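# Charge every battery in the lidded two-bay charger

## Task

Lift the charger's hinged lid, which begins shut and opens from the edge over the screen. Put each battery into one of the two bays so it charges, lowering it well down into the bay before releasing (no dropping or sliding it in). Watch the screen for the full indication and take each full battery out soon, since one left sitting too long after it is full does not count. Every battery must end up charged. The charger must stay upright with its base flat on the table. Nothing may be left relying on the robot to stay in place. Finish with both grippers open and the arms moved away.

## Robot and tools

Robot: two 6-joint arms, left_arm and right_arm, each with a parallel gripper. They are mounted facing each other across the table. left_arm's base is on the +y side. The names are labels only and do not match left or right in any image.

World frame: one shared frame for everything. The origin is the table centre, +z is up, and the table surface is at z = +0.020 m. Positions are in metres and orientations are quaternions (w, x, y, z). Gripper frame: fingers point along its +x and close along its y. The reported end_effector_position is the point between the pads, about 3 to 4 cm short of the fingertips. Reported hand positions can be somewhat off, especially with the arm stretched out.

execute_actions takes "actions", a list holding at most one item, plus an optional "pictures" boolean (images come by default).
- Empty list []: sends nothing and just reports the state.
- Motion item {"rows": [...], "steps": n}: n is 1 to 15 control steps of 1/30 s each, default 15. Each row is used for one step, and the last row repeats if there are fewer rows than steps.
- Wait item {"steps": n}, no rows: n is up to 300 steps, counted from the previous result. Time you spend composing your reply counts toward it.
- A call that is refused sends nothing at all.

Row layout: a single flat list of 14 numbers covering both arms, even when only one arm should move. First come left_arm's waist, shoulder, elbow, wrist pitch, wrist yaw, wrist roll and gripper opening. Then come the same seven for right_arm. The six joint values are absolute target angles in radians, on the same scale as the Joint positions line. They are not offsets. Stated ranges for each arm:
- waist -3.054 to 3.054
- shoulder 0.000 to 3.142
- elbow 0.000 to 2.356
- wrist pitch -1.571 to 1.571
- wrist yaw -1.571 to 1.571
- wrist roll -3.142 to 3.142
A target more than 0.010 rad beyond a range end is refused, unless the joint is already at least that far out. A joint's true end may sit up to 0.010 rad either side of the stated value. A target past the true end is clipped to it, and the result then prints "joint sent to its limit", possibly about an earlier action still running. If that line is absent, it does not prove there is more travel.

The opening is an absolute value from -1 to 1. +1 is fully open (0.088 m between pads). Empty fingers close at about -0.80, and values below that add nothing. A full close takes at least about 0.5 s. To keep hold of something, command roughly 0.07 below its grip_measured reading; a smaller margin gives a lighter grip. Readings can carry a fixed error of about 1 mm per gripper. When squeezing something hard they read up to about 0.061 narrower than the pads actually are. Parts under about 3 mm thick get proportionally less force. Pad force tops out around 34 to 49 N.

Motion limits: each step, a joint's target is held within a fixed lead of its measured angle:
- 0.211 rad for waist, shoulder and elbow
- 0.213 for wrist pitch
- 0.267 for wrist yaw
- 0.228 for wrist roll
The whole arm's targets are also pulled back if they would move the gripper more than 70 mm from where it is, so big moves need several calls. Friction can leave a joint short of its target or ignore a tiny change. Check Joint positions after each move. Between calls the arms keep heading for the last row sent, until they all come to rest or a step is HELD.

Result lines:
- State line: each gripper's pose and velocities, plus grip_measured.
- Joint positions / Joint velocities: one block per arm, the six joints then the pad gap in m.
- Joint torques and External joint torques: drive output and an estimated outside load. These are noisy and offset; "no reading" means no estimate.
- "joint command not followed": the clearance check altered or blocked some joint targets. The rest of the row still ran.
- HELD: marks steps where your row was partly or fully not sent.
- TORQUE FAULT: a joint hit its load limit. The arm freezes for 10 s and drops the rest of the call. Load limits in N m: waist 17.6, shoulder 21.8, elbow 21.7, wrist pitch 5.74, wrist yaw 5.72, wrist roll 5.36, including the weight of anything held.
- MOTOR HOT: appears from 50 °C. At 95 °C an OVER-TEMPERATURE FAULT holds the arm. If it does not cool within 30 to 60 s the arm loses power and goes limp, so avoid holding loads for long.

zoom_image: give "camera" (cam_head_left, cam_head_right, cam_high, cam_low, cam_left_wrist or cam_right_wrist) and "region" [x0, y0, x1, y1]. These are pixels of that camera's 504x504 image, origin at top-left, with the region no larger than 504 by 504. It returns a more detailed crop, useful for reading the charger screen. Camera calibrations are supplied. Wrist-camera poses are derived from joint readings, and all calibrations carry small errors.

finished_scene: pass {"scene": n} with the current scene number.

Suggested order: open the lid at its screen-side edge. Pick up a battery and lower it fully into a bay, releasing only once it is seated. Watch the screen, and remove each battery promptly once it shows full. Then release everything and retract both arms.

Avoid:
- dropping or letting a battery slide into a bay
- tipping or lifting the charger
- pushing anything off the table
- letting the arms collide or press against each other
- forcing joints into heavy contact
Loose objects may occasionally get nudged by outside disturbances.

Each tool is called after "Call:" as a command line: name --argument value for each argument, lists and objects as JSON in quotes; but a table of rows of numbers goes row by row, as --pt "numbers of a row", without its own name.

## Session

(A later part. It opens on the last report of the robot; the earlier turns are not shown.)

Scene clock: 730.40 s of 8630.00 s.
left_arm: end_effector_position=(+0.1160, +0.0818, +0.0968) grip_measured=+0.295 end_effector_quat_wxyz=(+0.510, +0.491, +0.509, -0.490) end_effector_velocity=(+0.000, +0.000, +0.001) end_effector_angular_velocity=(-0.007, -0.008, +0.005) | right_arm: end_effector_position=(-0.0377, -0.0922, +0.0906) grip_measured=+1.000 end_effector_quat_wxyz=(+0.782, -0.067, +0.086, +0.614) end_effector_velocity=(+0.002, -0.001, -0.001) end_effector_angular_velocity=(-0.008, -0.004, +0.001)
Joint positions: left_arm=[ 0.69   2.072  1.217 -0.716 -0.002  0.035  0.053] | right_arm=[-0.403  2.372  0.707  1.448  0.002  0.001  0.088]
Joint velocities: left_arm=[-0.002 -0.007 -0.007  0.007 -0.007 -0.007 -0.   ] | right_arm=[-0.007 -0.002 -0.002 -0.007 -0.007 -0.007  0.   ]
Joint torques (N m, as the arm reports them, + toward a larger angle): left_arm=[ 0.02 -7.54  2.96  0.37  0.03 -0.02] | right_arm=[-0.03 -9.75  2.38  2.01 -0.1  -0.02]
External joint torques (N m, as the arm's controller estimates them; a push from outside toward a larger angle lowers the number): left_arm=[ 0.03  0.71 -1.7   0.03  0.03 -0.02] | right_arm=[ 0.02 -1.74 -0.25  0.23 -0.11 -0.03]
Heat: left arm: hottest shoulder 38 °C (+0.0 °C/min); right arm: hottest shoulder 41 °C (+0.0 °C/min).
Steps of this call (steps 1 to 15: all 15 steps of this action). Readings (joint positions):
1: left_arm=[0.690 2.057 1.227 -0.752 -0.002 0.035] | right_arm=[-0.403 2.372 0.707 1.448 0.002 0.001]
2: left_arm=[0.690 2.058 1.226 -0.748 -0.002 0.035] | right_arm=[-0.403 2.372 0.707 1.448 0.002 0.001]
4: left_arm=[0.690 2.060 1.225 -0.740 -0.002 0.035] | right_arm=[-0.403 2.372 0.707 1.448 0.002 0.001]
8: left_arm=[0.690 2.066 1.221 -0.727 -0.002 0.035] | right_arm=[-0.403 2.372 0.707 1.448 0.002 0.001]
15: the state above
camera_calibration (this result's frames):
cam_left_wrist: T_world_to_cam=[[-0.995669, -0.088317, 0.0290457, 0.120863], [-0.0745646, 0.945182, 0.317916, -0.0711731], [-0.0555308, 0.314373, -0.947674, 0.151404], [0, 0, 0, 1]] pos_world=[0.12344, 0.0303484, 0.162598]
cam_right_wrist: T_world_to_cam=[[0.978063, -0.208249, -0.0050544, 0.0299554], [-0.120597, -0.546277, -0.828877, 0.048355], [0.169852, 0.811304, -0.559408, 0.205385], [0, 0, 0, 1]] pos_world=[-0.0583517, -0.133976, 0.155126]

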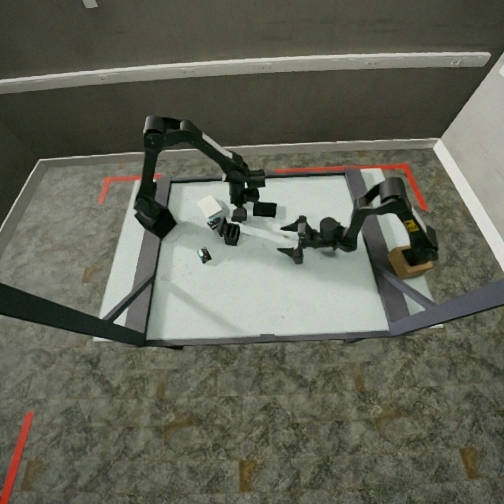

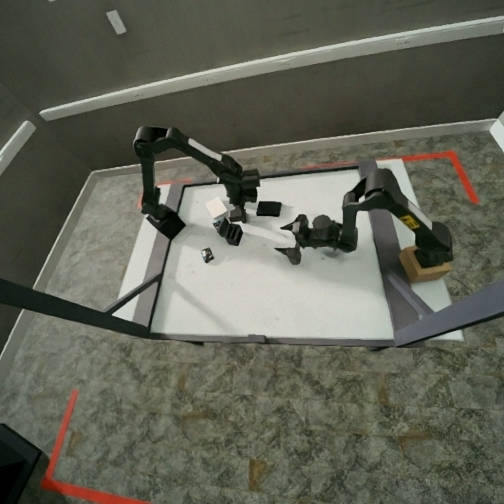

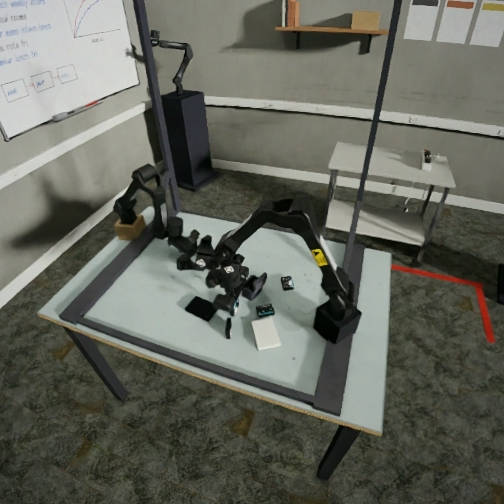

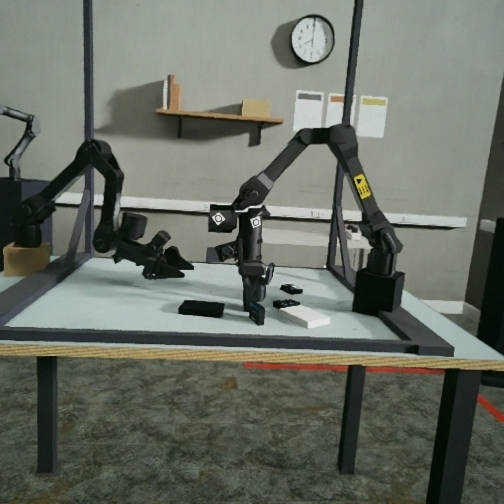

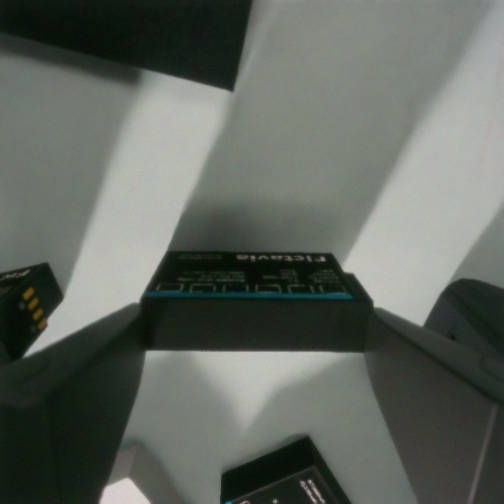

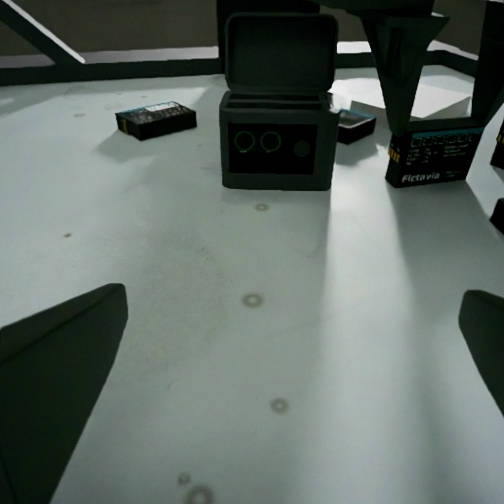

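Call:
execute_actions --actions '[{"rows":[[0.69,2.08,1.213,-0.715,0,0.033,0.28,-0.403,2.36,0.7,1.45,0,0,1],[0.69,2.08,1.213,-0.715,0,0.033,0.34,-0.403,2.36,0.7,1.45,0,0,1],[0.69,2.08,1.213,-0.715,0,0.033,0.41,-0.403,2.36,0.7,1.45,0,0,1],[0.69,2.08,1.213,-0.715,0,0.033,0.48,-0.403,2.36,0.7,1.45,0,0,1],[0.69,2.08,1.213,-0.715,0,0.033,0.5,-0.403,2.36,0.7,1.45,0,0,1],[0.69,2.07,1.216,-0.715,0,0.033,0.5,-0.403,2.36,0.7,1.45,0,0,1],[0.69,2.055,1.224,-0.72,0,0.033,0.5,-0.403,2.36,0.7,1.45,0,0,1],[0.69,2.04,1.232,-0.74,0,0.033,0.5,-0.403,2.36,0.7,1.45,0,0,1],[0.69,2.025,1.24,-0.763,0,0.033,0.5,-0.403,2.36,0.7,1.45,0,0,1],[0.69,2.01,1.248,-0.786,0,0.033,0.5,-0.403,2.36,0.7,1.45,0,0,1],[0.69,1.995,1.256,-0.809,0,0.033,0.5,-0.403,2.36,0.7,1.45,0,0,1],[0.69,1.98,1.264,-0.832,0,0.033,0.5,-0.403,2.36,0.7,1.45,0,0,1],[0.69,1.965,1.272,-0.855,0,0.06,0.5,-0.403,2.36,0.7,1.45,0,0,1],[0.69,1.95,1.278,-0.878,0,0.11,0.45,-0.403,2.36,0.7,1.45,0,0,1],[0.69,1.935,1.28,-0.9,0,0.17,0.4,-0.403,2.36,0.7,1.45,0,0,1]]}]' --pictures false

Call:
execute_actions --actions '[{"rows":[[0.69,1.925,1.275,-0.905,0,0.24,0.35,-0.403,2.36,0.7,1.45,0,0,1],[0.69,1.92,1.27,-0.905,0,2.573,0.3,-0.403,2.36,0.7,1.45,0,0,1]]}]' --pictures false

Call:
execute_actions --actions '[{"rows":[[0.685,1.903,1.245,-0.895,0,2.573,0.3,-0.403,2.36,0.7,1.45,0,0,1],[0.68,1.886,1.216,-0.883,0,2.573,0.3,-0.403,2.36,0.7,1.45,0,0,1],[0.675,1.869,1.187,-0.871,0,2.573,0.3,-0.403,2.36,0.7,1.45,0,0,1],[0.67,1.852,1.158,-0.86,0,2.573,0.3,-0.403,2.36,0.7,1.45,0,0,1],[0.665,1.835,1.129,-0.848,0,2.573,0.3,-0.403,2.36,0.7,1.45,0,0,1],[0.66,1.818,1.1,-0.836,0,2.573,0.3,-0.403,2.36,0.7,1.45,0,0,1],[0.655,1.801,1.071,-0.825,0,2.573,0.3,-0.403,2.36,0.7,1.45,0,0,1],[0.65,1.784,1.042,-0.813,0,2.573,0.3,-0.403,2.36,0.7,1.45,0,0,1],[0.645,1.767,1.013,-0.801,0,2.573,0.3,-0.403,2.36,0.7,1.45,0,0,1],[0.64,1.75,0.984,-0.79,0,2.573,0.3,-0.403,2.36,0.7,1.45,0,0,1],[0.634,1.733,0.955,-0.778,0,2.573,0.3,-0.403,2.36,0.7,1.45,0,0,1],[0.628,1.716,0.926,-0.766,0,2.573,0.3,-0.403,2.36,0.7,1.45,0,0,1],[0.622,1.7,0.897,-0.755,0,2.573,0.3,-0.403,2.36,0.7,1.45,0,0,1],[0.616,1.686,0.868,-0.743,0,2.573,0.3,-0.403,2.36,0.7,1.45,0,0,1],[0.61,1.674,0.839,-0.731,0,2.573,0.3,-0.403,2.36,0.7,1.45,0,0,1]]}]' --pictures false

Call:
execute_actions --actions '[{"steps":20}]'

Scene clock: 745.20 s of 8630.00 s.
left_arm: end_effector_position=(+0.1157, +0.0866, +0.1313) grip_measured=+0.467 end_effector_quat_wxyz=(+0.495, +0.505, +0.500, -0.500) end_effector_velocity=(+0.003, -0.005, +0.229) end_effector_angular_velocity=(-0.190, -0.026, -1.036) | right_arm: end_effector_position=(-0.0377, -0.0922, +0.0906) grip_measured=+1.000 end_effector_quat_wxyz=(+0.782, -0.067, +0.086, +0.614) end_effector_velocity=(+0.002, +0.000, +0.000) end_effector_angular_velocity=(-0.000, +0.009, -0.002)
Joint positions: left_arm=[ 0.69   1.994  1.257 -0.844 -0.002  0.082  0.062] | right_arm=[-0.403  2.372  0.707  1.448  0.002  0.001  0.088]
Joint velocities: left_arm=[-0.002 -0.54   0.232 -0.579 -0.022  1.033 -0.037] | right_arm=[-0.007 -0.002  0.002 -0.007 -0.007  0.007  0.   ]
Joint torques (N m, as the arm reports them, + toward a larger angle): left_arm=[  0.11 -11.18   4.46   0.     0.02   0.18] | right_arm=[-0.03 -9.75  2.39  2.01 -0.11 -0.02]
External joint torques (N m, as the arm's controller estimates them; a push from outside toward a larger angle lowers the number): left_arm=[ 0.16 -3.12 -0.37 -0.24  0.02  0.2 ] | right_arm=[ 0.01 -1.77 -0.24  0.25 -0.11 -0.03]
Heat: left arm: hottest shoulder 37 °C (+0.0 °C/min); right arm: hottest shoulder 41 °C (+0.0 °C/min).
Steps of this call (steps 1 to 15: the robot went on to your last target; steps 16 to 429: nothing new was sent; steps 430 to 444: all 15 steps of this action). Readings (joint positions):
430: left_arm=[0.690 2.072 1.217 -0.716 -0.002 0.035] | right_arm=[-0.403 2.372 0.707 1.448 0.002 0.001]
431: left_arm=[0.690 2.072 1.217 -0.716 -0.002 0.035] | right_arm=[-0.403 2.372 0.707 1.448 0.002 0.001]
433: left_arm=[0.690 2.072 1.217 -0.716 -0.002 0.035] | right_arm=[-0.403 2.372 0.707 1.448 0.002 0.001]
437: left_arm=[0.690 2.071 1.218 -0.719 -0.002 0.035] | right_arm=[-0.403 2.372 0.707 1.448 0.002 0.001]
444: the state above

Scene clock: 745.70 s of 8630.00 s.
left_arm: end_effector_position=(+0.1154, +0.0903, +0.1552) grip_measured=+0.303 end_effector_quat_wxyz=(+0.217, +0.674, +0.212, -0.674) end_effector_velocity=(-0.003, +0.010, -0.001) end_effector_angular_velocity=(+0.045, -0.002, -1.900) | right_arm: end_effector_position=(-0.0377, -0.0922, +0.0906) grip_measured=+1.000 end_effector_quat_wxyz=(+0.782, -0.067, +0.086, +0.614) end_effector_velocity=(-0.005, -0.001, -0.003) end_effector_angular_velocity=(-0.021, +0.006, +0.035)
Joint positions: left_arm=[ 0.69   1.929  1.269 -0.904 -0.002  1.027  0.054] | right_arm=[-0.403  2.372  0.707  1.448  0.002  0.001  0.088]
Joint velocities: left_arm=[-0.002 -0.002 -0.007 -0.037  0.007  1.897 -0.001] | right_arm=[-0.002 -0.007 -0.007 -0.022 -0.037 -0.007  0.   ]
Joint torques (N m, as the arm reports them, + toward a larger angle): left_arm=[ 0.09 -9.88  4.24  0.16  0.09  0.16] | right_arm=[-0.02 -9.75  2.39  2.02 -0.11 -0.02]
External joint torques (N m, as the arm's controller estimates them; a push from outside toward a larger angle lowers the number): left_arm=[ 0.09 -2.17 -0.85 -0.15  0.04  0.16] | right_arm=[-0.09 -1.87 -0.15  0.28 -0.09 -0.03]
Heat: left arm: hottest shoulder 37 °C (+0.0 °C/min); right arm: hottest shoulder 41 °C (+0.0 °C/min).
Steps of this call (steps 1 to 15: all 15 steps of this action). Readings (joint positions):
1: left_arm=[0.690 1.976 1.263 -0.862 -0.002 0.124] | right_arm=[-0.403 2.372 0.707 1.448 0.002 0.001]
2: left_arm=[0.690 1.959 1.266 -0.875 -0.002 0.184] | right_arm=[-0.403 2.372 0.707 1.448 0.002 0.001]
4: left_arm=[0.690 1.936 1.268 -0.890 -0.002 0.314] | right_arm=[-0.403 2.372 0.707 1.448 0.002 0.001]
8: left_arm=[0.690 1.929 1.269 -0.901 -0.002 0.574] | right_arm=[-0.403 2.372 0.707 1.448 0.002 0.001]
15: the state above

Scene clock: 746.20 s of 8630.00 s.
left_arm: end_effector_position=(+0.0933, +0.1600, +0.1367) grip_measured=+0.303 end_effector_quat_wxyz=(-0.145, +0.693, -0.148, -0.691) end_effector_velocity=(-0.048, +0.185, -0.065) end_effector_angular_velocity=(+0.050, -0.030, -2.076) | right_arm: end_effector_position=(-0.0377, -0.0922, +0.0906) grip_measured=+1.000 end_effector_quat_wxyz=(+0.782, -0.067, +0.086, +0.614) end_effector_velocity=(-0.000, -0.001, -0.004) end_effector_angular_velocity=(-0.023, -0.000, +0.006)
Joint positions: left_arm=[ 0.628  1.722  0.917 -0.761 -0.002  1.999  0.054] | right_arm=[-0.403  2.372  0.707  1.448  0.002  0.001  0.088]
Joint velocities: left_arm=[-0.178 -0.471 -0.862  0.344 -0.022  1.897  0.   ] | right_arm=[-0.002 -0.002 -0.002 -0.022 -0.007 -0.007  0.   ]
Joint torques (N m, as the arm reports them, + toward a larger angle): left_arm=[-0.4  -8.    3.07  0.26  0.09  0.17] | right_arm=[-0.03 -9.75  2.38  2.02 -0.11 -0.02]
External joint torques (N m, as the arm's controller estimates them; a push from outside toward a larger angle lowers the number): left_arm=[-0.43 -2.42 -1.53  0.01  0.04  0.17] | right_arm=[-0.03 -1.79 -0.22  0.26 -0.11 -0.03]
Heat: left arm: hottest shoulder 37 °C (+0.0 °C/min); right arm: hottest shoulder 41 °C (+0.0 °C/min).
Steps of this call (steps 1 to 15: all 15 steps of this action). Readings (joint positions):
1: left_arm=[0.690 1.928 1.267 -0.903 -0.002 1.092] | right_arm=[-0.403 2.372 0.707 1.448 0.002 0.001]
2: left_arm=[0.690 1.923 1.258 -0.896 -0.002 1.157] | right_arm=[-0.403 2.372 0.707 1.448 0.002 0.001]
4: left_arm=[0.685 1.901 1.223 -0.880 -0.002 1.286] | right_arm=[-0.403 2.372 0.707 1.448 0.002 0.001]
8: left_arm=[0.666 1.839 1.117 -0.842 -0.002 1.545] | right_arm=[-0.403 2.372 0.707 1.448 0.002 0.001]
15: the state above

Scene clock: 746.87 s of 8630.00 s.
left_arm: end_effector_position=(+0.0895, +0.1761, +0.1303) grip_measured=+0.303 end_effector_quat_wxyz=(-0.341, +0.620, -0.338, -0.621) end_effector_velocity=(-0.002, +0.002, +0.000) end_effector_angular_velocity=(+0.007, +0.007, -0.010) | right_arm: end_effector_position=(-0.0377, -0.0922, +0.0906) grip_measured=+1.000 end_effector_quat_wxyz=(+0.782, -0.067, +0.086, +0.614) end_effector_velocity=(+0.002, -0.001, -0.001) end_effector_angular_velocity=(-0.008, -0.004, +0.001)
Joint positions: left_arm=[ 0.614  1.686  0.845 -0.733 -0.002  2.569  0.054] | right_arm=[-0.403  2.372  0.707  1.448  0.002  0.001  0.088]
Joint velocities: left_arm=[-0.002 -0.002 -0.002 -0.007  0.007  0.007 -0.   ] | right_arm=[-0.007 -0.002 -0.002 -0.007 -0.007 -0.007  0.   ]
Joint torques (N m, as the arm reports them, + toward a larger angle): left_arm=[-0.4  -7.79  3.02  0.22  0.1   0.12] | right_arm=[-0.02 -9.76  2.38  2.02 -0.1  -0.02]
External joint torques (N m, as the arm's controller estimates them; a push from outside toward a larger angle lowers the number): left_arm=[-0.39 -2.38 -1.52  0.02  0.05  0.12] | right_arm=[ 0.07 -1.75 -0.26  0.24 -0.12 -0.03]
Heat: left arm: hottest shoulder 37 °C (+0.0 °C/min); right arm: hottest shoulder 41 °C (+0.0 °C/min).
Steps of this call (steps 1 to 20: the robot went on to your last target). Readings (joint positions):
1: left_arm=[0.622 1.709 0.892 -0.754 -0.002 2.064] | right_arm=[-0.403 2.372 0.707 1.448 0.002 0.001]
2: left_arm=[0.618 1.700 0.874 -0.751 -0.002 2.129] | right_arm=[-0.403 2.372 0.707 1.448 0.002 0.001]
4: left_arm=[0.614 1.694 0.854 -0.742 -0.002 2.259] | right_arm=[-0.403 2.372 0.707 1.448 0.002 0.001]
8: left_arm=[0.614 1.688 0.846 -0.734 -0.002 2.485] | right_arm=[-0.403 2.372 0.707 1.448 0.002 0.001]
20: the state above
camera_calibration (this result's frames):
cam_left_wrist: T_world_to_cam=[[0.813233, 0.580951, 0.0338838, -0.178603], [0.542853, -0.778304, 0.315522, 0.0756049], [0.209675, -0.238199, -0.948313, 0.225688], [0, 0, 0, 1]] pos_world=[0.056882, 0.216362, 0.196219]
cam_right_wrist: T_world_to_cam=[[0.978063, -0.208249, -0.0050544, 0.0299554], [-0.120597, -0.546277, -0.828877, 0.048355], [0.169852, 0.811304, -0.559408, 0.205385], [0, 0, 0, 1]] pos_world=[-0.0583517, -0.133976, 0.155126]

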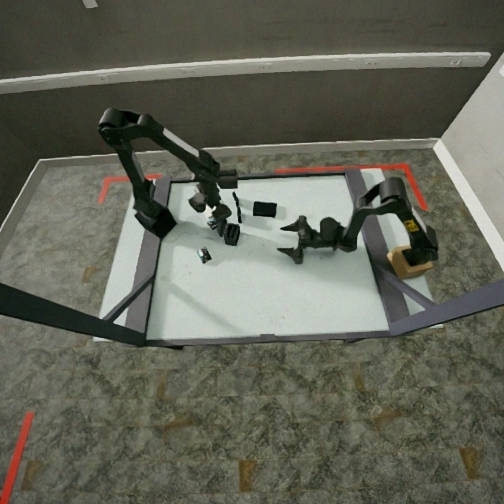

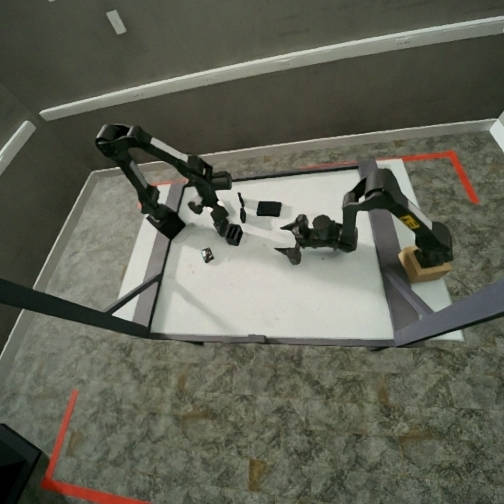

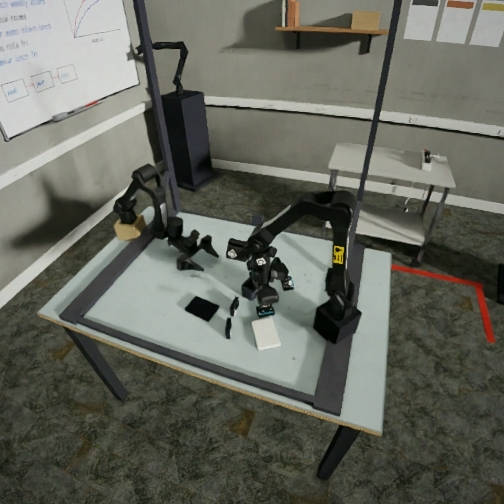

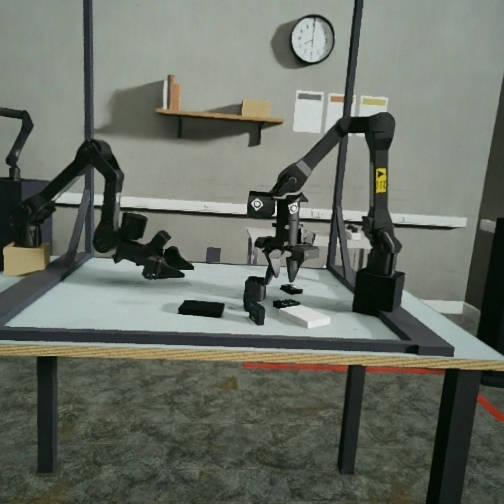

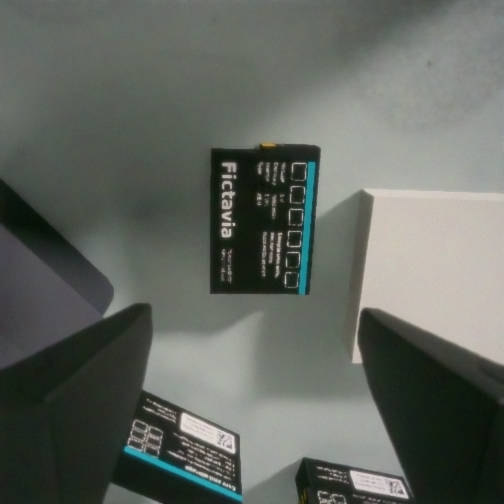

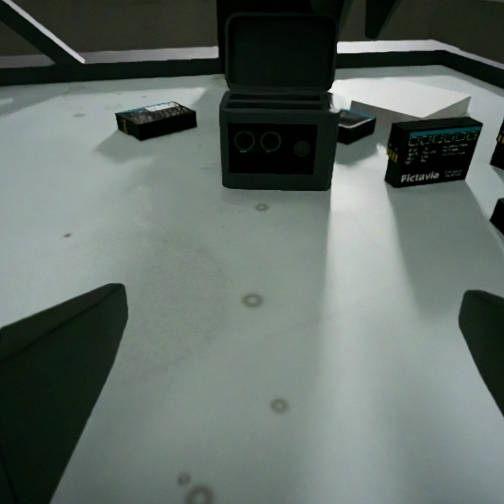

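Call:
execute_actions --actions '[{"rows":[[0.607,1.69,0.828,-0.715,0,2.565,0.27,-0.403,2.36,0.7,1.45,0,0,1],[0.601,1.698,0.814,-0.696,0,2.558,0.24,-0.403,2.36,0.7,1.45,0,0,1],[0.595,1.704,0.8,-0.677,0,2.552,0.21,-0.403,2.36,0.7,1.45,0,0,1],[0.595,1.712,0.788,-0.658,0,2.552,0.18,-0.403,2.36,0.7,1.45,0,0,1],[0.595,1.721,0.777,-0.639,0,2.552,0.15,-0.403,2.36,0.7,1.45,0,0,1],[0.595,1.731,0.767,-0.619,0,2.552,0.15,-0.403,2.36,0.7,1.45,0,0,1],[0.595,1.741,0.757,-0.599,0,2.552,0.15,-0.403,2.36,0.7,1.45,0,0,1],[0.595,1.752,0.747,-0.579,0,2.552,0.15,-0.403,2.36,0.7,1.45,0,0,1],[0.595,1.763,0.737,-0.559,0,2.552,0.15,-0.403,2.36,0.7,1.45,0,0,1],[0.595,1.775,0.727,-0.54,0,2.552,0.15,-0.403,2.36,0.7,1.45,0,0,1]]}]' --pictures false

Call:
execute_actions --actions '[{"steps":6}]'

Scene clock: 751.93 s of 8630.00 s.
left_arm: end_effector_position=(+0.0856, +0.1839, +0.0936) grip_measured=+0.154 end_effector_quat_wxyz=(-0.337, +0.622, -0.341, -0.619) end_effector_velocity=(-0.003, -0.033, +0.000) end_effector_angular_velocity=(-0.154, -0.005, -0.005) | right_arm: end_effector_position=(-0.0377, -0.0922, +0.0906) grip_measured=+1.000 end_effector_quat_wxyz=(+0.782, -0.067, +0.086, +0.614) end_effector_velocity=(-0.000, -0.001, -0.001) end_effector_angular_velocity=(-0.012, -0.018, +0.009)
Joint positions: left_arm=[ 0.599  1.755  0.739 -0.547  0.     2.554  0.047] | right_arm=[-0.403  2.372  0.707  1.448  0.002  0.001  0.088]
Joint velocities: left_arm=[-0.012 -0.002 -0.002  0.154 -0.007 -0.007 -0.001] | right_arm=[-0.002 -0.002 -0.002 -0.007 -0.007 -0.022  0.   ]
Joint torques (N m, as the arm reports them, + toward a larger angle): left_arm=[-0.24 -4.2   1.87  0.14  0.04  0.01] | right_arm=[-0.04 -9.76  2.38  2.01 -0.1  -0.02]
External joint torques (N m, as the arm's controller estimates them; a push from outside toward a larger angle lowers the number): left_arm=[-0.28  1.27 -2.29 -0.06  0.    0.01] | right_arm=[ 0.   -1.8  -0.22  0.25 -0.11 -0.02]
Heat: left arm: hottest shoulder 37 °C (+1.0 °C/min); right arm: hottest shoulder 41 °C (+0.0 °C/min).
Steps of this call (steps 1 to 15: the robot went on to your last target; steps 16 to 137: nothing new was sent; steps 138 to 152: all 15 steps of this action). Readings (joint positions):
138: left_arm=[0.613 1.686 0.843 -0.729 -0.002 2.570] | right_arm=[-0.403 2.372 0.707 1.448 0.002 0.001]
139: left_arm=[0.612 1.686 0.838 -0.720 -0.002 2.570] | right_arm=[-0.403 2.372 0.707 1.448 0.002 0.001]
141: left_arm=[0.606 1.688 0.821 -0.694 -0.002 2.563] | right_arm=[-0.403 2.372 0.707 1.448 0.002 0.001]
145: left_arm=[0.598 1.717 0.778 -0.627 -0.002 2.557] | right_arm=[-0.403 2.372 0.707 1.448 0.002 0.001]
152: the state above

Scene clock: 752.13 s of 8630.00 s.
left_arm: end_effector_position=(+0.0854, +0.1828, +0.0935) grip_measured=+0.153 end_effector_quat_wxyz=(-0.335, +0.622, -0.343, -0.619) end_effector_velocity=(+0.001, +0.001, -0.001) end_effector_angular_velocity=(-0.003, -0.007, +0.005) | right_arm: end_effector_position=(-0.0377, -0.0922, +0.0906) grip_measured=+1.000 end_effector_quat_wxyz=(+0.782, -0.067, +0.086, +0.614) end_effector_velocity=(+0.002, -0.003, -0.004) end_effector_angular_velocity=(-0.021, -0.015, +0.005)
Joint positions: left_arm=[ 0.598  1.755  0.738 -0.542  0.001  2.554  0.046] | right_arm=[-0.403  2.372  0.707  1.448  0.002  0.001  0.088]
Joint velocities: left_arm=[-0.002 -0.002 -0.007  0.007 -0.007 -0.007 -0.   ] | right_arm=[-0.007  0.002 -0.007 -0.007 -0.007 -0.022  0.   ]
Joint torques (N m, as the arm reports them, + toward a larger angle): left_arm=[-0.37 -4.03  1.82  0.24  0.02 -0.01] | right_arm=[-0.04 -9.75  2.39  2.01 -0.11 -0.02]
External joint torques (N m, as the arm's controller estimates them; a push from outside toward a larger angle lowers the number): left_arm=[-0.38  1.35 -2.19  0.01 -0.01 -0.01] | right_arm=[-0.05 -1.86 -0.17  0.27 -0.1  -0.03]
Heat: left arm: hottest shoulder 37 °C (+1.0 °C/min); right arm: hottest shoulder 41 °C (+0.0 °C/min).
Steps of this call (steps 1 to 6: the robot went on to your last target). Readings (joint positions):
1: left_arm=[0.598 1.755 0.739 -0.545 0.000 2.554] | right_arm=[-0.403 2.372 0.707 1.448 0.002 0.001]
2: left_arm=[0.598 1.755 0.739 -0.544 0.000 2.554] | right_arm=[-0.403 2.372 0.707 1.448 0.002 0.001]
4: left_arm=[0.598 1.755 0.738 -0.542 0.000 2.554] | right_arm=[-0.403 2.372 0.707 1.448 0.002 0.001]
6: the state above
camera_calibration (this result's frames):
cam_left_wrist: T_world_to_cam=[[0.813753, 0.580774, 0.0225392, -0.176802], [0.543062, -0.773586, 0.326571, 0.0927272], [0.2071, -0.253508, -0.944904, 0.196007], [0, 0, 0, 1]] pos_world=[0.0529235, 0.224104, 0.158911]
cam_right_wrist: T_world_to_cam=[[0.978063, -0.208249, -0.0050544, 0.0299554], [-0.120597, -0.546277, -0.828877, 0.048355], [0.169852, 0.811304, -0.559408, 0.205385], [0, 0, 0, 1]] pos_world=[-0.0583517, -0.133976, 0.155126]

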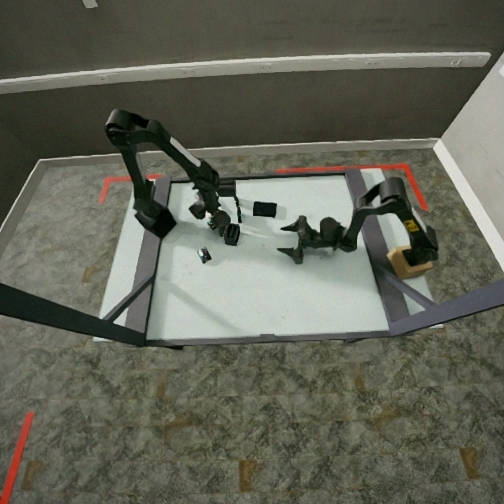

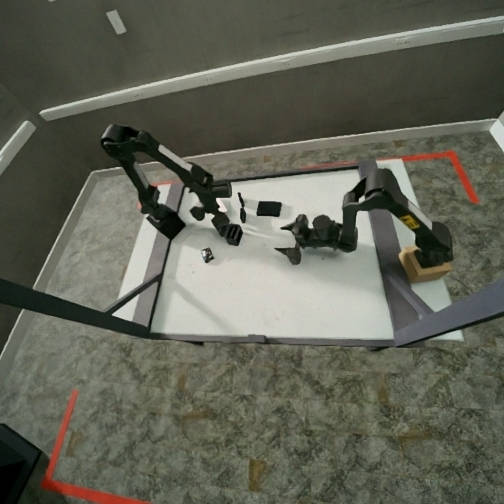

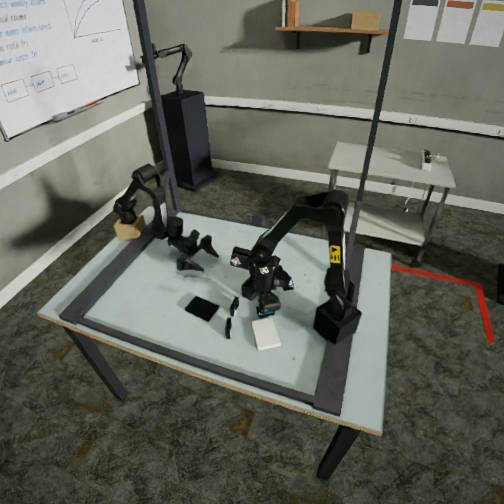

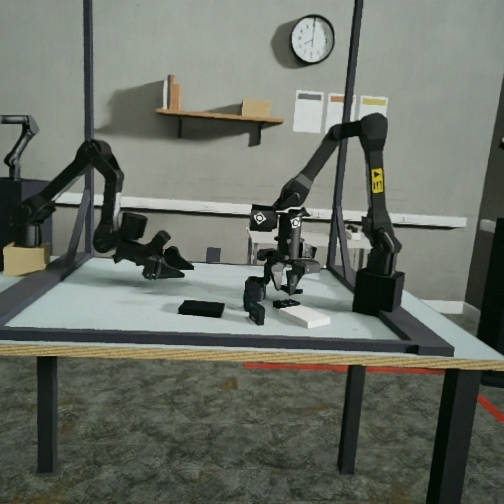

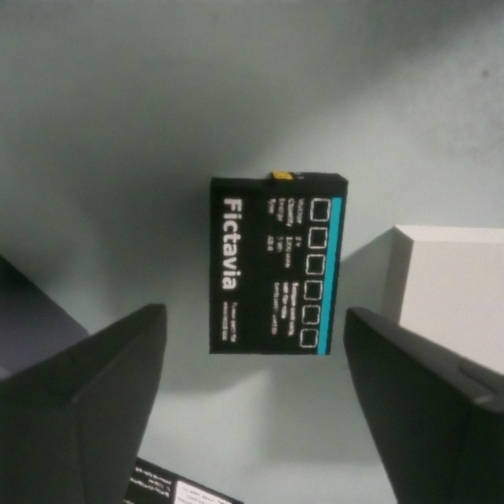

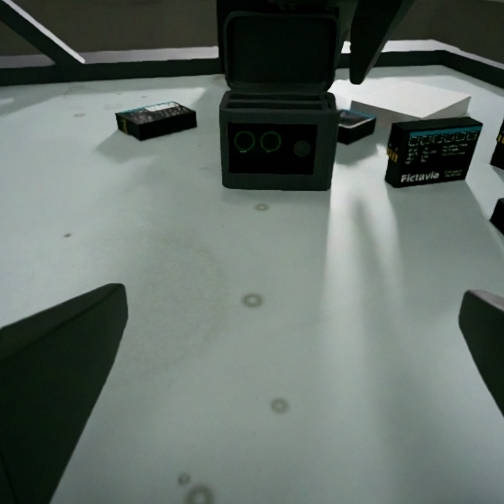

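Call:
execute_actions --actions '[{"rows":[[0.598,1.74,0.745,-0.56,0,2.552,0.15,-0.403,2.36,0.7,1.45,0,0,1],[0.6,1.725,0.752,-0.58,0,2.552,0.15,-0.403,2.36,0.7,1.45,0,0,1],[0.602,1.711,0.759,-0.601,0,2.552,0.15,-0.403,2.36,0.7,1.45,0,0,1],[0.604,1.697,0.766,-0.622,0,2.552,0.15,-0.403,2.36,0.7,1.45,0,0,1],[0.606,1.683,0.773,-0.643,0,2.552,0.15,-0.403,2.36,0.7,1.45,0,0,1],[0.608,1.669,0.78,-0.664,0,2.52,0.15,-0.403,2.36,0.7,1.45,0,0,1],[0.61,1.655,0.787,-0.686,0,2.47,0.15,-0.403,2.36,0.7,1.45,0,0,1],[0.612,1.641,0.794,-0.708,0,2.41,0.15,-0.403,2.36,0.7,1.45,0,0,1],[0.614,1.627,0.801,-0.73,0,-2.146,0.15,-0.403,2.36,0.7,1.45,0,0,1],[0.616,1.613,0.808,-0.752,0,-2.146,0.15,-0.403,2.36,0.7,1.45,0,0,1],[0.617,1.6,0.814,-0.773,0,-2.146,0.15,-0.403,2.36,0.7,1.45,0,0,1]]}]' --pictures false

Call:
execute_actions --actions '[{"steps":62}]' --pictures false

Call:
execute_actions --actions '[{"rows":[[0.617,1.6,0.814,-0.773,0,-2.146,0.25,-0.403,2.36,0.7,1.45,0,0,1],[0.617,1.6,0.814,-0.773,0,-2.146,0.35,-0.403,2.36,0.7,1.45,0,0,1],[0.617,1.6,0.814,-0.773,0,-2.146,0.45,-0.403,2.36,0.7,1.45,0,0,1],[0.617,1.6,0.814,-0.773,0,-2.146,0.55,-0.403,2.36,0.7,1.45,0,0,1],[0.617,1.6,0.814,-0.773,0,-2.146,0.62,-0.403,2.36,0.7,1.45,0,0,1]]}]'

Scene clock: 762.63 s of 8630.00 s.
left_arm: end_effector_position=(+0.0891, +0.1884, +0.1393) grip_measured=+0.153 end_effector_quat_wxyz=(-0.167, +0.687, -0.172, -0.686) end_effector_velocity=(+0.003, +0.003, +0.025) end_effector_angular_velocity=(-0.001, +0.004, +1.934) | right_arm: end_effector_position=(-0.0377, -0.0922, +0.0906) grip_measured=+1.000 end_effector_quat_wxyz=(+0.782, -0.067, +0.086, +0.614) end_effector_velocity=(+0.000, -0.000, -0.003) end_effector_angular_velocity=(-0.017, +0.002, +0.016)
Joint positions: left_arm=[ 0.613  1.613  0.807 -0.759  0.001  2.052  0.046] | right_arm=[-0.403  2.372  0.707  1.448  0.002  0.001  0.088]
Joint velocities: left_arm=[ 0.007 -0.071  0.042 -0.11  -0.007 -1.927 -0.   ] | right_arm=[-0.007 -0.002  0.002 -0.022 -0.022 -0.007  0.   ]
Joint torques (N m, as the arm reports them, + toward a larger angle): left_arm=[ 0.44 -6.71  4.18  0.01  0.01 -0.07] | right_arm=[-0.03 -9.75  2.39  2.01 -0.11 -0.02]
External joint torques (N m, as the arm's controller estimates them; a push from outside toward a larger angle lowers the number): left_arm=[ 0.43 -2.09 -0.19 -0.19 -0.04 -0.06] | right_arm=[-0.05 -1.74 -0.26  0.24 -0.1  -0.03]
Heat: left arm: hottest shoulder 35 °C (-1.0 °C/min); right arm: hottest shoulder 41 °C (+0.0 °C/min).
Steps of this call (steps 1 to 15: the robot went on to your last target; steps 16 to 300: nothing new was sent; steps 301 to 315: all 15 steps of this action). Readings (joint positions):
301: left_arm=[0.598 1.754 0.738 -0.542 0.001 2.554] | right_arm=[-0.403 2.372 0.707 1.448 0.002 0.001]
302: left_arm=[0.598 1.751 0.740 -0.549 0.001 2.554] | right_arm=[-0.403 2.372 0.707 1.448 0.002 0.001]
304: left_arm=[0.598 1.741 0.745 -0.581 0.001 2.554] | right_arm=[-0.403 2.372 0.707 1.448 0.002 0.001]
308: left_arm=[0.604 1.691 0.767 -0.656 0.001 2.499] | right_arm=[-0.403 2.372 0.707 1.448 0.002 0.001]
315: the state above

Scene clock: 764.70 s of 8630.00 s.
left_arm: end_effector_position=(+0.0892, +0.1908, +0.1398) grip_measured=+0.153 end_effector_quat_wxyz=(-0.694, +0.136, -0.693, -0.140) end_effector_velocity=(+0.001, -0.003, +0.001) end_effector_angular_velocity=(-0.011, -0.016, +1.939) | right_arm: end_effector_position=(-0.0377, -0.0922, +0.0906) grip_measured=+1.000 end_effector_quat_wxyz=(+0.782, -0.067, +0.086, +0.614) end_effector_velocity=(-0.005, -0.000, -0.004) end_effector_angular_velocity=(-0.025, -0.011, +0.029)
Joint positions: left_arm=[ 0.614  1.611  0.808 -0.772  0.001 -1.966  0.046] | right_arm=[-0.403  2.372  0.707  1.448  0.002  0.001  0.088]
Joint velocities: left_arm=[-0.002 -0.002  0.002  0.007 -0.007 -1.941 -0.   ] | right_arm=[ 0.002 -0.002 -0.002 -0.022 -0.022 -0.022  0.   ]
Joint torques (N m, as the arm reports them, + toward a larger angle): left_arm=[ 0.38 -7.16  4.51  0.05 -0.1  -0.08] | right_arm=[-0.03 -9.76  2.38  2.01 -0.11 -0.02]
External joint torques (N m, as the arm's controller estimates them; a push from outside toward a larger angle lowers the number): left_arm=[ 0.38 -2.13 -0.28 -0.21 -0.05 -0.08] | right_arm=[-0.09 -1.82 -0.19  0.26 -0.1  -0.02]
Heat: left arm: hottest shoulder 35 °C (-1.0 °C/min); right arm: hottest shoulder 41 °C (+0.0 °C/min).
Steps of this call (steps 1 to 62: the robot went on to your last target). Readings (joint positions):
1: left_arm=[0.613 1.611 0.808 -0.763 0.001 1.987] | right_arm=[-0.403 2.372 0.707 1.448 0.002 0.001]
2: left_arm=[0.614 1.611 0.808 -0.766 0.001 1.922] | right_arm=[-0.403 2.372 0.707 1.448 0.002 0.001]
4: left_arm=[0.614 1.611 0.808 -0.770 0.001 1.793] | right_arm=[-0.403 2.372 0.707 1.448 0.002 0.001]
8: left_arm=[0.614 1.611 0.808 -0.771 0.001 1.534] | right_arm=[-0.403 2.372 0.707 1.448 0.002 0.001]
62: the state above

Scene clock: 765.20 s of 8630.00 s.
left_arm: end_effector_position=(+0.0893, +0.1908, +0.1398) grip_measured=+0.613 end_effector_quat_wxyz=(-0.679, +0.197, -0.678, -0.200) end_effector_velocity=(+0.001, +0.001, +0.001) end_effector_angular_velocity=(+0.002, -0.007, +0.020) | right_arm: end_effector_position=(-0.0377, -0.0922, +0.0906) grip_measured=+1.000 end_effector_quat_wxyz=(+0.782, -0.067, +0.086, +0.614) end_effector_velocity=(-0.000, -0.000, +0.002) end_effector_angular_velocity=(+0.006, -0.007, +0.006)
Joint positions: left_arm=[ 0.614  1.611  0.808 -0.772  0.001 -2.142  0.069] | right_arm=[-0.403  2.372  0.707  1.448  0.002  0.001  0.088]
Joint velocities: left_arm=[-0.002 -0.002  0.002 -0.007 -0.007 -0.022  0.002] | right_arm=[-0.002 -0.002 -0.002  0.007 -0.007 -0.007  0.   ]
Joint torques (N m, as the arm reports them, + toward a larger angle): left_arm=[ 0.32 -7.35  4.51  0.04 -0.08 -0.05] | right_arm=[-0.03 -9.75  2.39  2.02 -0.11 -0.02]
External joint torques (N m, as the arm's controller estimates them; a push from outside toward a larger angle lowers the number): left_arm=[ 0.32 -2.31 -0.21 -0.18 -0.03 -0.04] | right_arm=[-0.1  -1.7  -0.26  0.22 -0.1  -0.03]
Heat: left arm: hottest shoulder 35 °C (-1.0 °C/min); right arm: hottest shoulder 41 °C (+0.0 °C/min).
Steps of this call (steps 1 to 15: all 15 steps of this action). Readings (joint positions):
1: left_arm=[0.614 1.611 0.808 -0.772 0.001 -2.021] | right_arm=[-0.403 2.372 0.707 1.448 0.002 0.001]
2: left_arm=[0.614 1.611 0.808 -0.772 0.001 -2.060] | right_arm=[-0.403 2.372 0.707 1.448 0.002 0.001]
4: left_arm=[0.614 1.611 0.808 -0.772 0.001 -2.104] | right_arm=[-0.403 2.372 0.707 1.448 0.002 0.001]
8: left_arm=[0.614 1.611 0.808 -0.772 0.001 -2.134] | right_arm=[-0.403 2.372 0.707 1.448 0.002 0.001]
15: the state above
camera_calibration (this result's frames):
cam_left_wrist: T_world_to_cam=[[0.579832, -0.814311, 0.0263128, 0.100806], [-0.77778, -0.543625, 0.315485, 0.157343], [-0.242599, -0.203394, -0.948566, 0.272023], [0, 0, 0, 1]] pos_world=[0.129921, 0.222951, 0.20574]
cam_right_wrist: T_world_to_cam=[[0.978063, -0.208249, -0.0050544, 0.0299554], [-0.120597, -0.546277, -0.828877, 0.048355], [0.169852, 0.811304, -0.559408, 0.205385], [0, 0, 0, 1]] pos_world=[-0.0583517, -0.133976, 0.155126]

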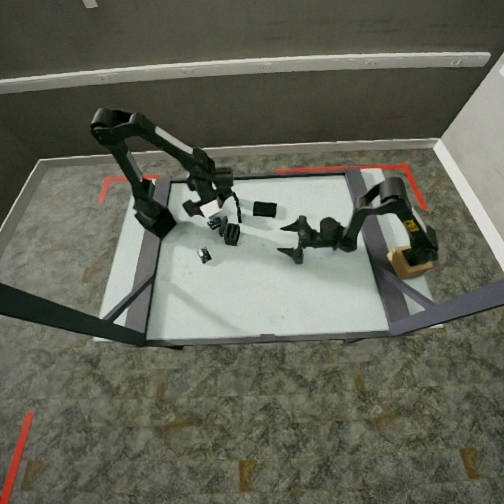

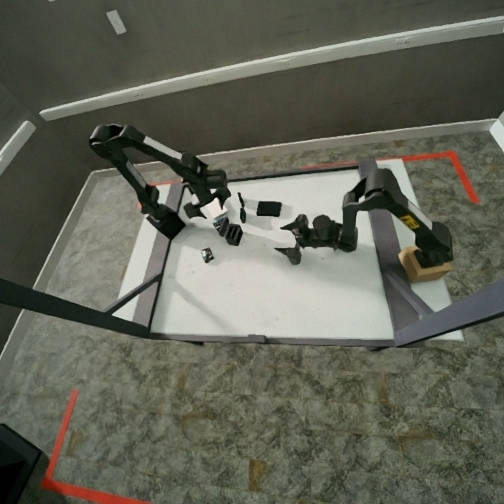

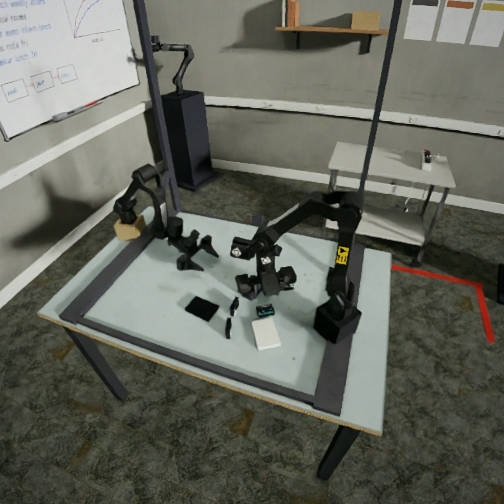

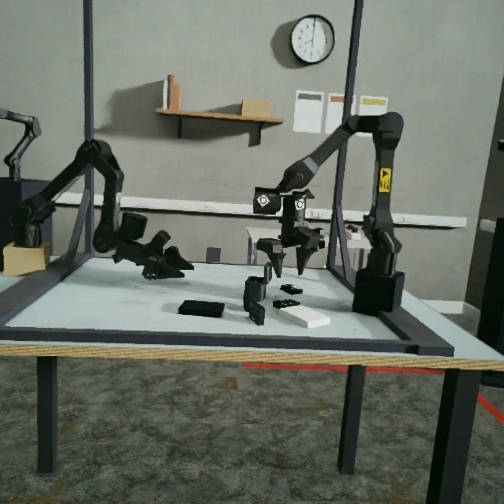

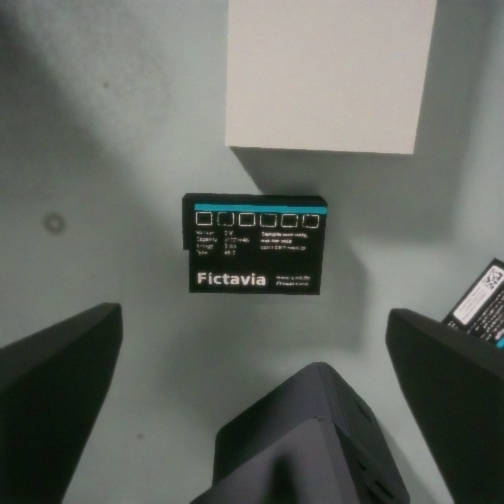

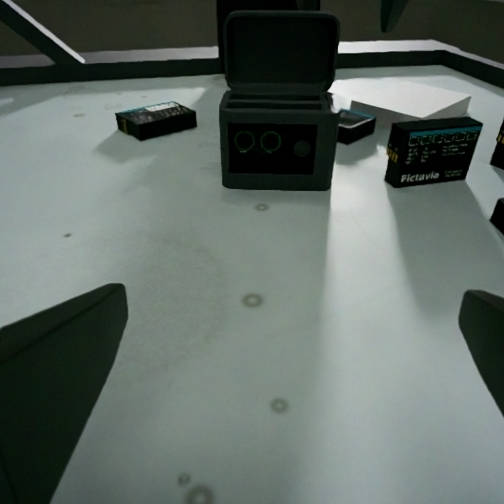

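Call:
execute_actions --actions '[{"rows":[[0.622,1.62,0.797,-0.76,0,-2.135,0.62,-0.403,2.36,0.7,1.45,0,0,1],[0.627,1.63,0.787,-0.74,0,-2.128,0.62,-0.403,2.36,0.7,1.45,0,0,1],[0.632,1.641,0.777,-0.72,0,-2.122,0.62,-0.403,2.36,0.7,1.45,0,0,1],[0.637,1.652,0.768,-0.7,0,-2.118,0.62,-0.403,2.36,0.7,1.45,0,0,1],[0.637,1.663,0.759,-0.68,0,-2.118,0.62,-0.403,2.36,0.7,1.45,0,0,1],[0.637,1.674,0.75,-0.66,0,-2.118,0.62,-0.403,2.36,0.7,1.45,0,0,1],[0.637,1.685,0.741,-0.64,0,-2.118,0.62,-0.403,2.36,0.7,1.45,0,0,1],[0.637,1.696,0.732,-0.62,0,-2.118,0.62,-0.403,2.36,0.7,1.45,0,0,1],[0.637,1.707,0.723,-0.6,0,-2.118,0.62,-0.403,2.36,0.7,1.45,0,0,1],[0.637,1.718,0.714,-0.582,0,-2.118,0.62,-0.403,2.36,0.7,1.45,0,0,1]]}]' --pictures false

Call:
execute_actions --actions '[{"rows":[[0.637,1.723,0.712,-0.575,0,-2.118,0.62,-0.403,2.36,0.7,1.45,0,0,1],[0.637,1.728,0.709,-0.568,0,-2.118,0.62,-0.403,2.36,0.7,1.45,0,0,1],[0.637,1.733,0.707,-0.56,0,-2.118,0.62,-0.403,2.36,0.7,1.45,0,0,1],[0.637,1.738,0.705,-0.553,0,-2.118,0.62,-0.403,2.36,0.7,1.45,0,0,1],[0.637,1.743,0.702,-0.546,0,-2.118,0.62,-0.403,2.36,0.7,1.45,0,0,1],[0.637,1.748,0.7,-0.539,0,-2.118,0.62,-0.403,2.36,0.7,1.45,0,0,1],[0.637,1.753,0.698,-0.531,0,-2.118,0.62,-0.403,2.36,0.7,1.45,0,0,1],[0.637,1.758,0.695,-0.524,0,-2.118,0.62,-0.403,2.36,0.7,1.45,0,0,1],[0.637,1.763,0.693,-0.517,0,-2.118,0.62,-0.403,2.36,0.7,1.45,0,0,1],[0.637,1.768,0.691,-0.51,0,-2.118,0.62,-0.403,2.36,0.7,1.45,0,0,1]]}]'

Scene clock: 774.63 s of 8630.00 s.
left_arm: end_effector_position=(+0.0940, +0.1948, +0.1007) grip_measured=+0.617 end_effector_quat_wxyz=(-0.679, +0.195, -0.678, -0.201) end_effector_velocity=(+0.001, -0.004, -0.010) end_effector_angular_velocity=(-0.032, -0.008, +0.005) | right_arm: end_effector_position=(-0.0377, -0.0922, +0.0906) grip_measured=+1.000 end_effector_quat_wxyz=(+0.782, -0.067, +0.086, +0.614) end_effector_velocity=(-0.000, -0.001, -0.001) end_effector_angular_velocity=(-0.008, -0.001, +0.016)
Joint positions: left_arm=[ 0.633  1.708  0.719 -0.592  0.001 -2.122  0.069] | right_arm=[-0.403  2.372  0.707  1.448  0.002  0.001  0.088]
Joint velocities: left_arm=[-0.002  0.022 -0.027  0.081 -0.007 -0.007  0.   ] | right_arm=[-0.007 -0.002 -0.002 -0.007 -0.022 -0.007  0.   ]
Joint torques (N m, as the arm reports them, + toward a larger angle): left_arm=[ 0.48 -5.29  2.83  0.25 -0.1   0.17] | right_arm=[-0.03 -9.75  2.38  2.01 -0.11 -0.02]
External joint torques (N m, as the arm's controller estimates them; a push from outside toward a larger angle lowers the number): left_arm=[ 0.5   0.02 -1.5  -0.01 -0.06  0.17] | right_arm=[ 0.02 -1.76 -0.24  0.24 -0.11 -0.03]
Heat: left arm: hottest shoulder 35 °C (-1.0 °C/min); right arm: hottest shoulder 41 °C (+0.0 °C/min).
Steps of this call (steps 1 to 15: the robot went on to your last target; steps 16 to 268: nothing new was sent; steps 269 to 283: all 15 steps of this action). Readings (joint positions):
269: left_arm=[0.614 1.611 0.808 -0.772 0.001 -2.142] | right_arm=[-0.403 2.372 0.707 1.448 0.002 0.001]
270: left_arm=[0.616 1.611 0.805 -0.766 0.001 -2.142] | right_arm=[-0.403 2.372 0.707 1.448 0.002 0.001]
272: left_arm=[0.622 1.618 0.795 -0.737 0.001 -2.133] | right_arm=[-0.403 2.372 0.707 1.448 0.002 0.001]
276: left_arm=[0.633 1.659 0.761 -0.668 0.001 -2.124] | right_arm=[-0.403 2.372 0.707 1.448 0.002 0.001]
283: the state above

Scene clock: 775.13 s of 8630.00 s.
left_arm: end_effector_position=(+0.0941, +0.1942, +0.0854) grip_measured=+0.617 end_effector_quat_wxyz=(-0.679, +0.196, -0.678, -0.200) end_effector_velocity=(+0.001, -0.000, -0.004) end_effector_angular_velocity=(-0.002, -0.007, +0.005) | right_arm: end_effector_position=(-0.0377, -0.0922, +0.0906) grip_measured=+1.000 end_effector_quat_wxyz=(+0.782, -0.067, +0.086, +0.614) end_effector_velocity=(+0.002, -0.001, -0.001) end_effector_angular_velocity=(-0.005, +0.010, -0.002)
Joint positions: left_arm=[ 0.634  1.758  0.696 -0.515  0.001 -2.122  0.069] | right_arm=[-0.403  2.372  0.707  1.448  0.002  0.001  0.088]
Joint velocities: left_arm=[-0.002  0.012 -0.007  0.022 -0.007 -0.007  0.   ] | right_arm=[-0.007 -0.002 -0.002 -0.007 -0.007  0.007  0.   ]
Joint torques (N m, as the arm reports them, + toward a larger angle): left_arm=[ 0.42 -5.12  2.34  0.2  -0.09  0.15] | right_arm=[-0.03 -9.76  2.38  2.01 -0.11 -0.02]
External joint torques (N m, as the arm's controller estimates them; a push from outside toward a larger angle lowers the number): left_arm=[ 0.42  0.15 -1.55 -0.03 -0.05  0.15] | right_arm=[ 0.01 -1.79 -0.21  0.25 -0.11 -0.03]
Heat: left arm: hottest shoulder 35 °C (-1.0 °C/min); right arm: hottest shoulder 41 °C (+0.0 °C/min).
Steps of this call (steps 1 to 15: all 15 steps of this action). Readings (joint positions):
1: left_arm=[0.633 1.709 0.719 -0.587 0.001 -2.122] | right_arm=[-0.403 2.372 0.707 1.448 0.002 0.001]
2: left_arm=[0.633 1.710 0.718 -0.582 0.001 -2.122] | right_arm=[-0.403 2.372 0.707 1.448 0.002 0.001]
4: left_arm=[0.633 1.716 0.716 -0.570 0.001 -2.122] | right_arm=[-0.403 2.372 0.707 1.448 0.002 0.001]
8: left_arm=[0.634 1.736 0.706 -0.544 0.001 -2.122] | right_arm=[-0.403 2.372 0.707 1.448 0.002 0.001]
15: the state above
camera_calibration (this result's frames):
cam_left_wrist: T_world_to_cam=[[0.579524, -0.814561, 0.0253274, 0.102394], [-0.777951, -0.543684, 0.314961, 0.180112], [-0.242785, -0.202231, -0.948766, 0.222097], [0, 0, 0, 1]] pos_world=[0.1347, 0.226245, 0.151396]
cam_right_wrist: T_world_to_cam=[[0.978063, -0.208249, -0.0050544, 0.0299554], [-0.120597, -0.546277, -0.828877, 0.048355], [0.169852, 0.811304, -0.559408, 0.205385], [0, 0, 0, 1]] pos_world=[-0.0583517, -0.133976, 0.155126]

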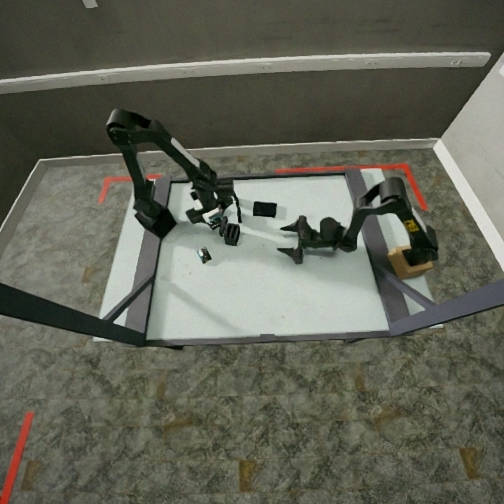

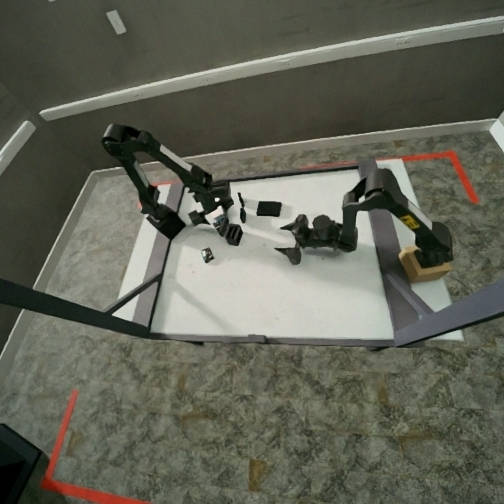

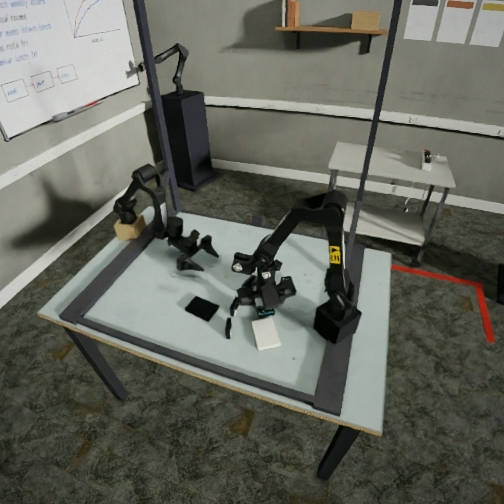

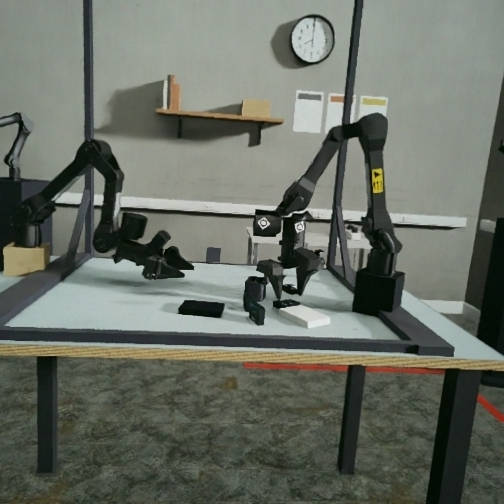

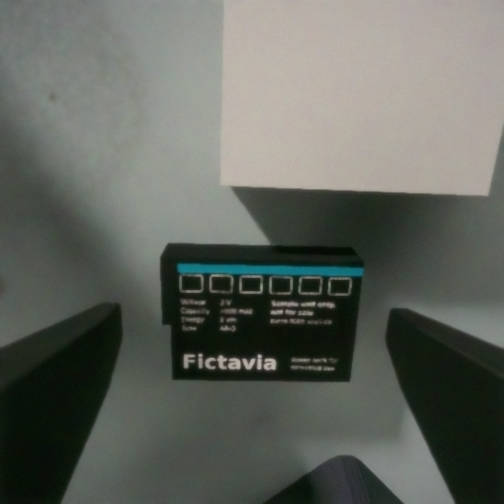

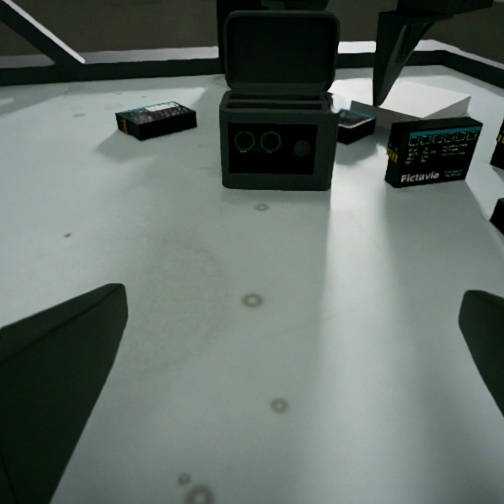

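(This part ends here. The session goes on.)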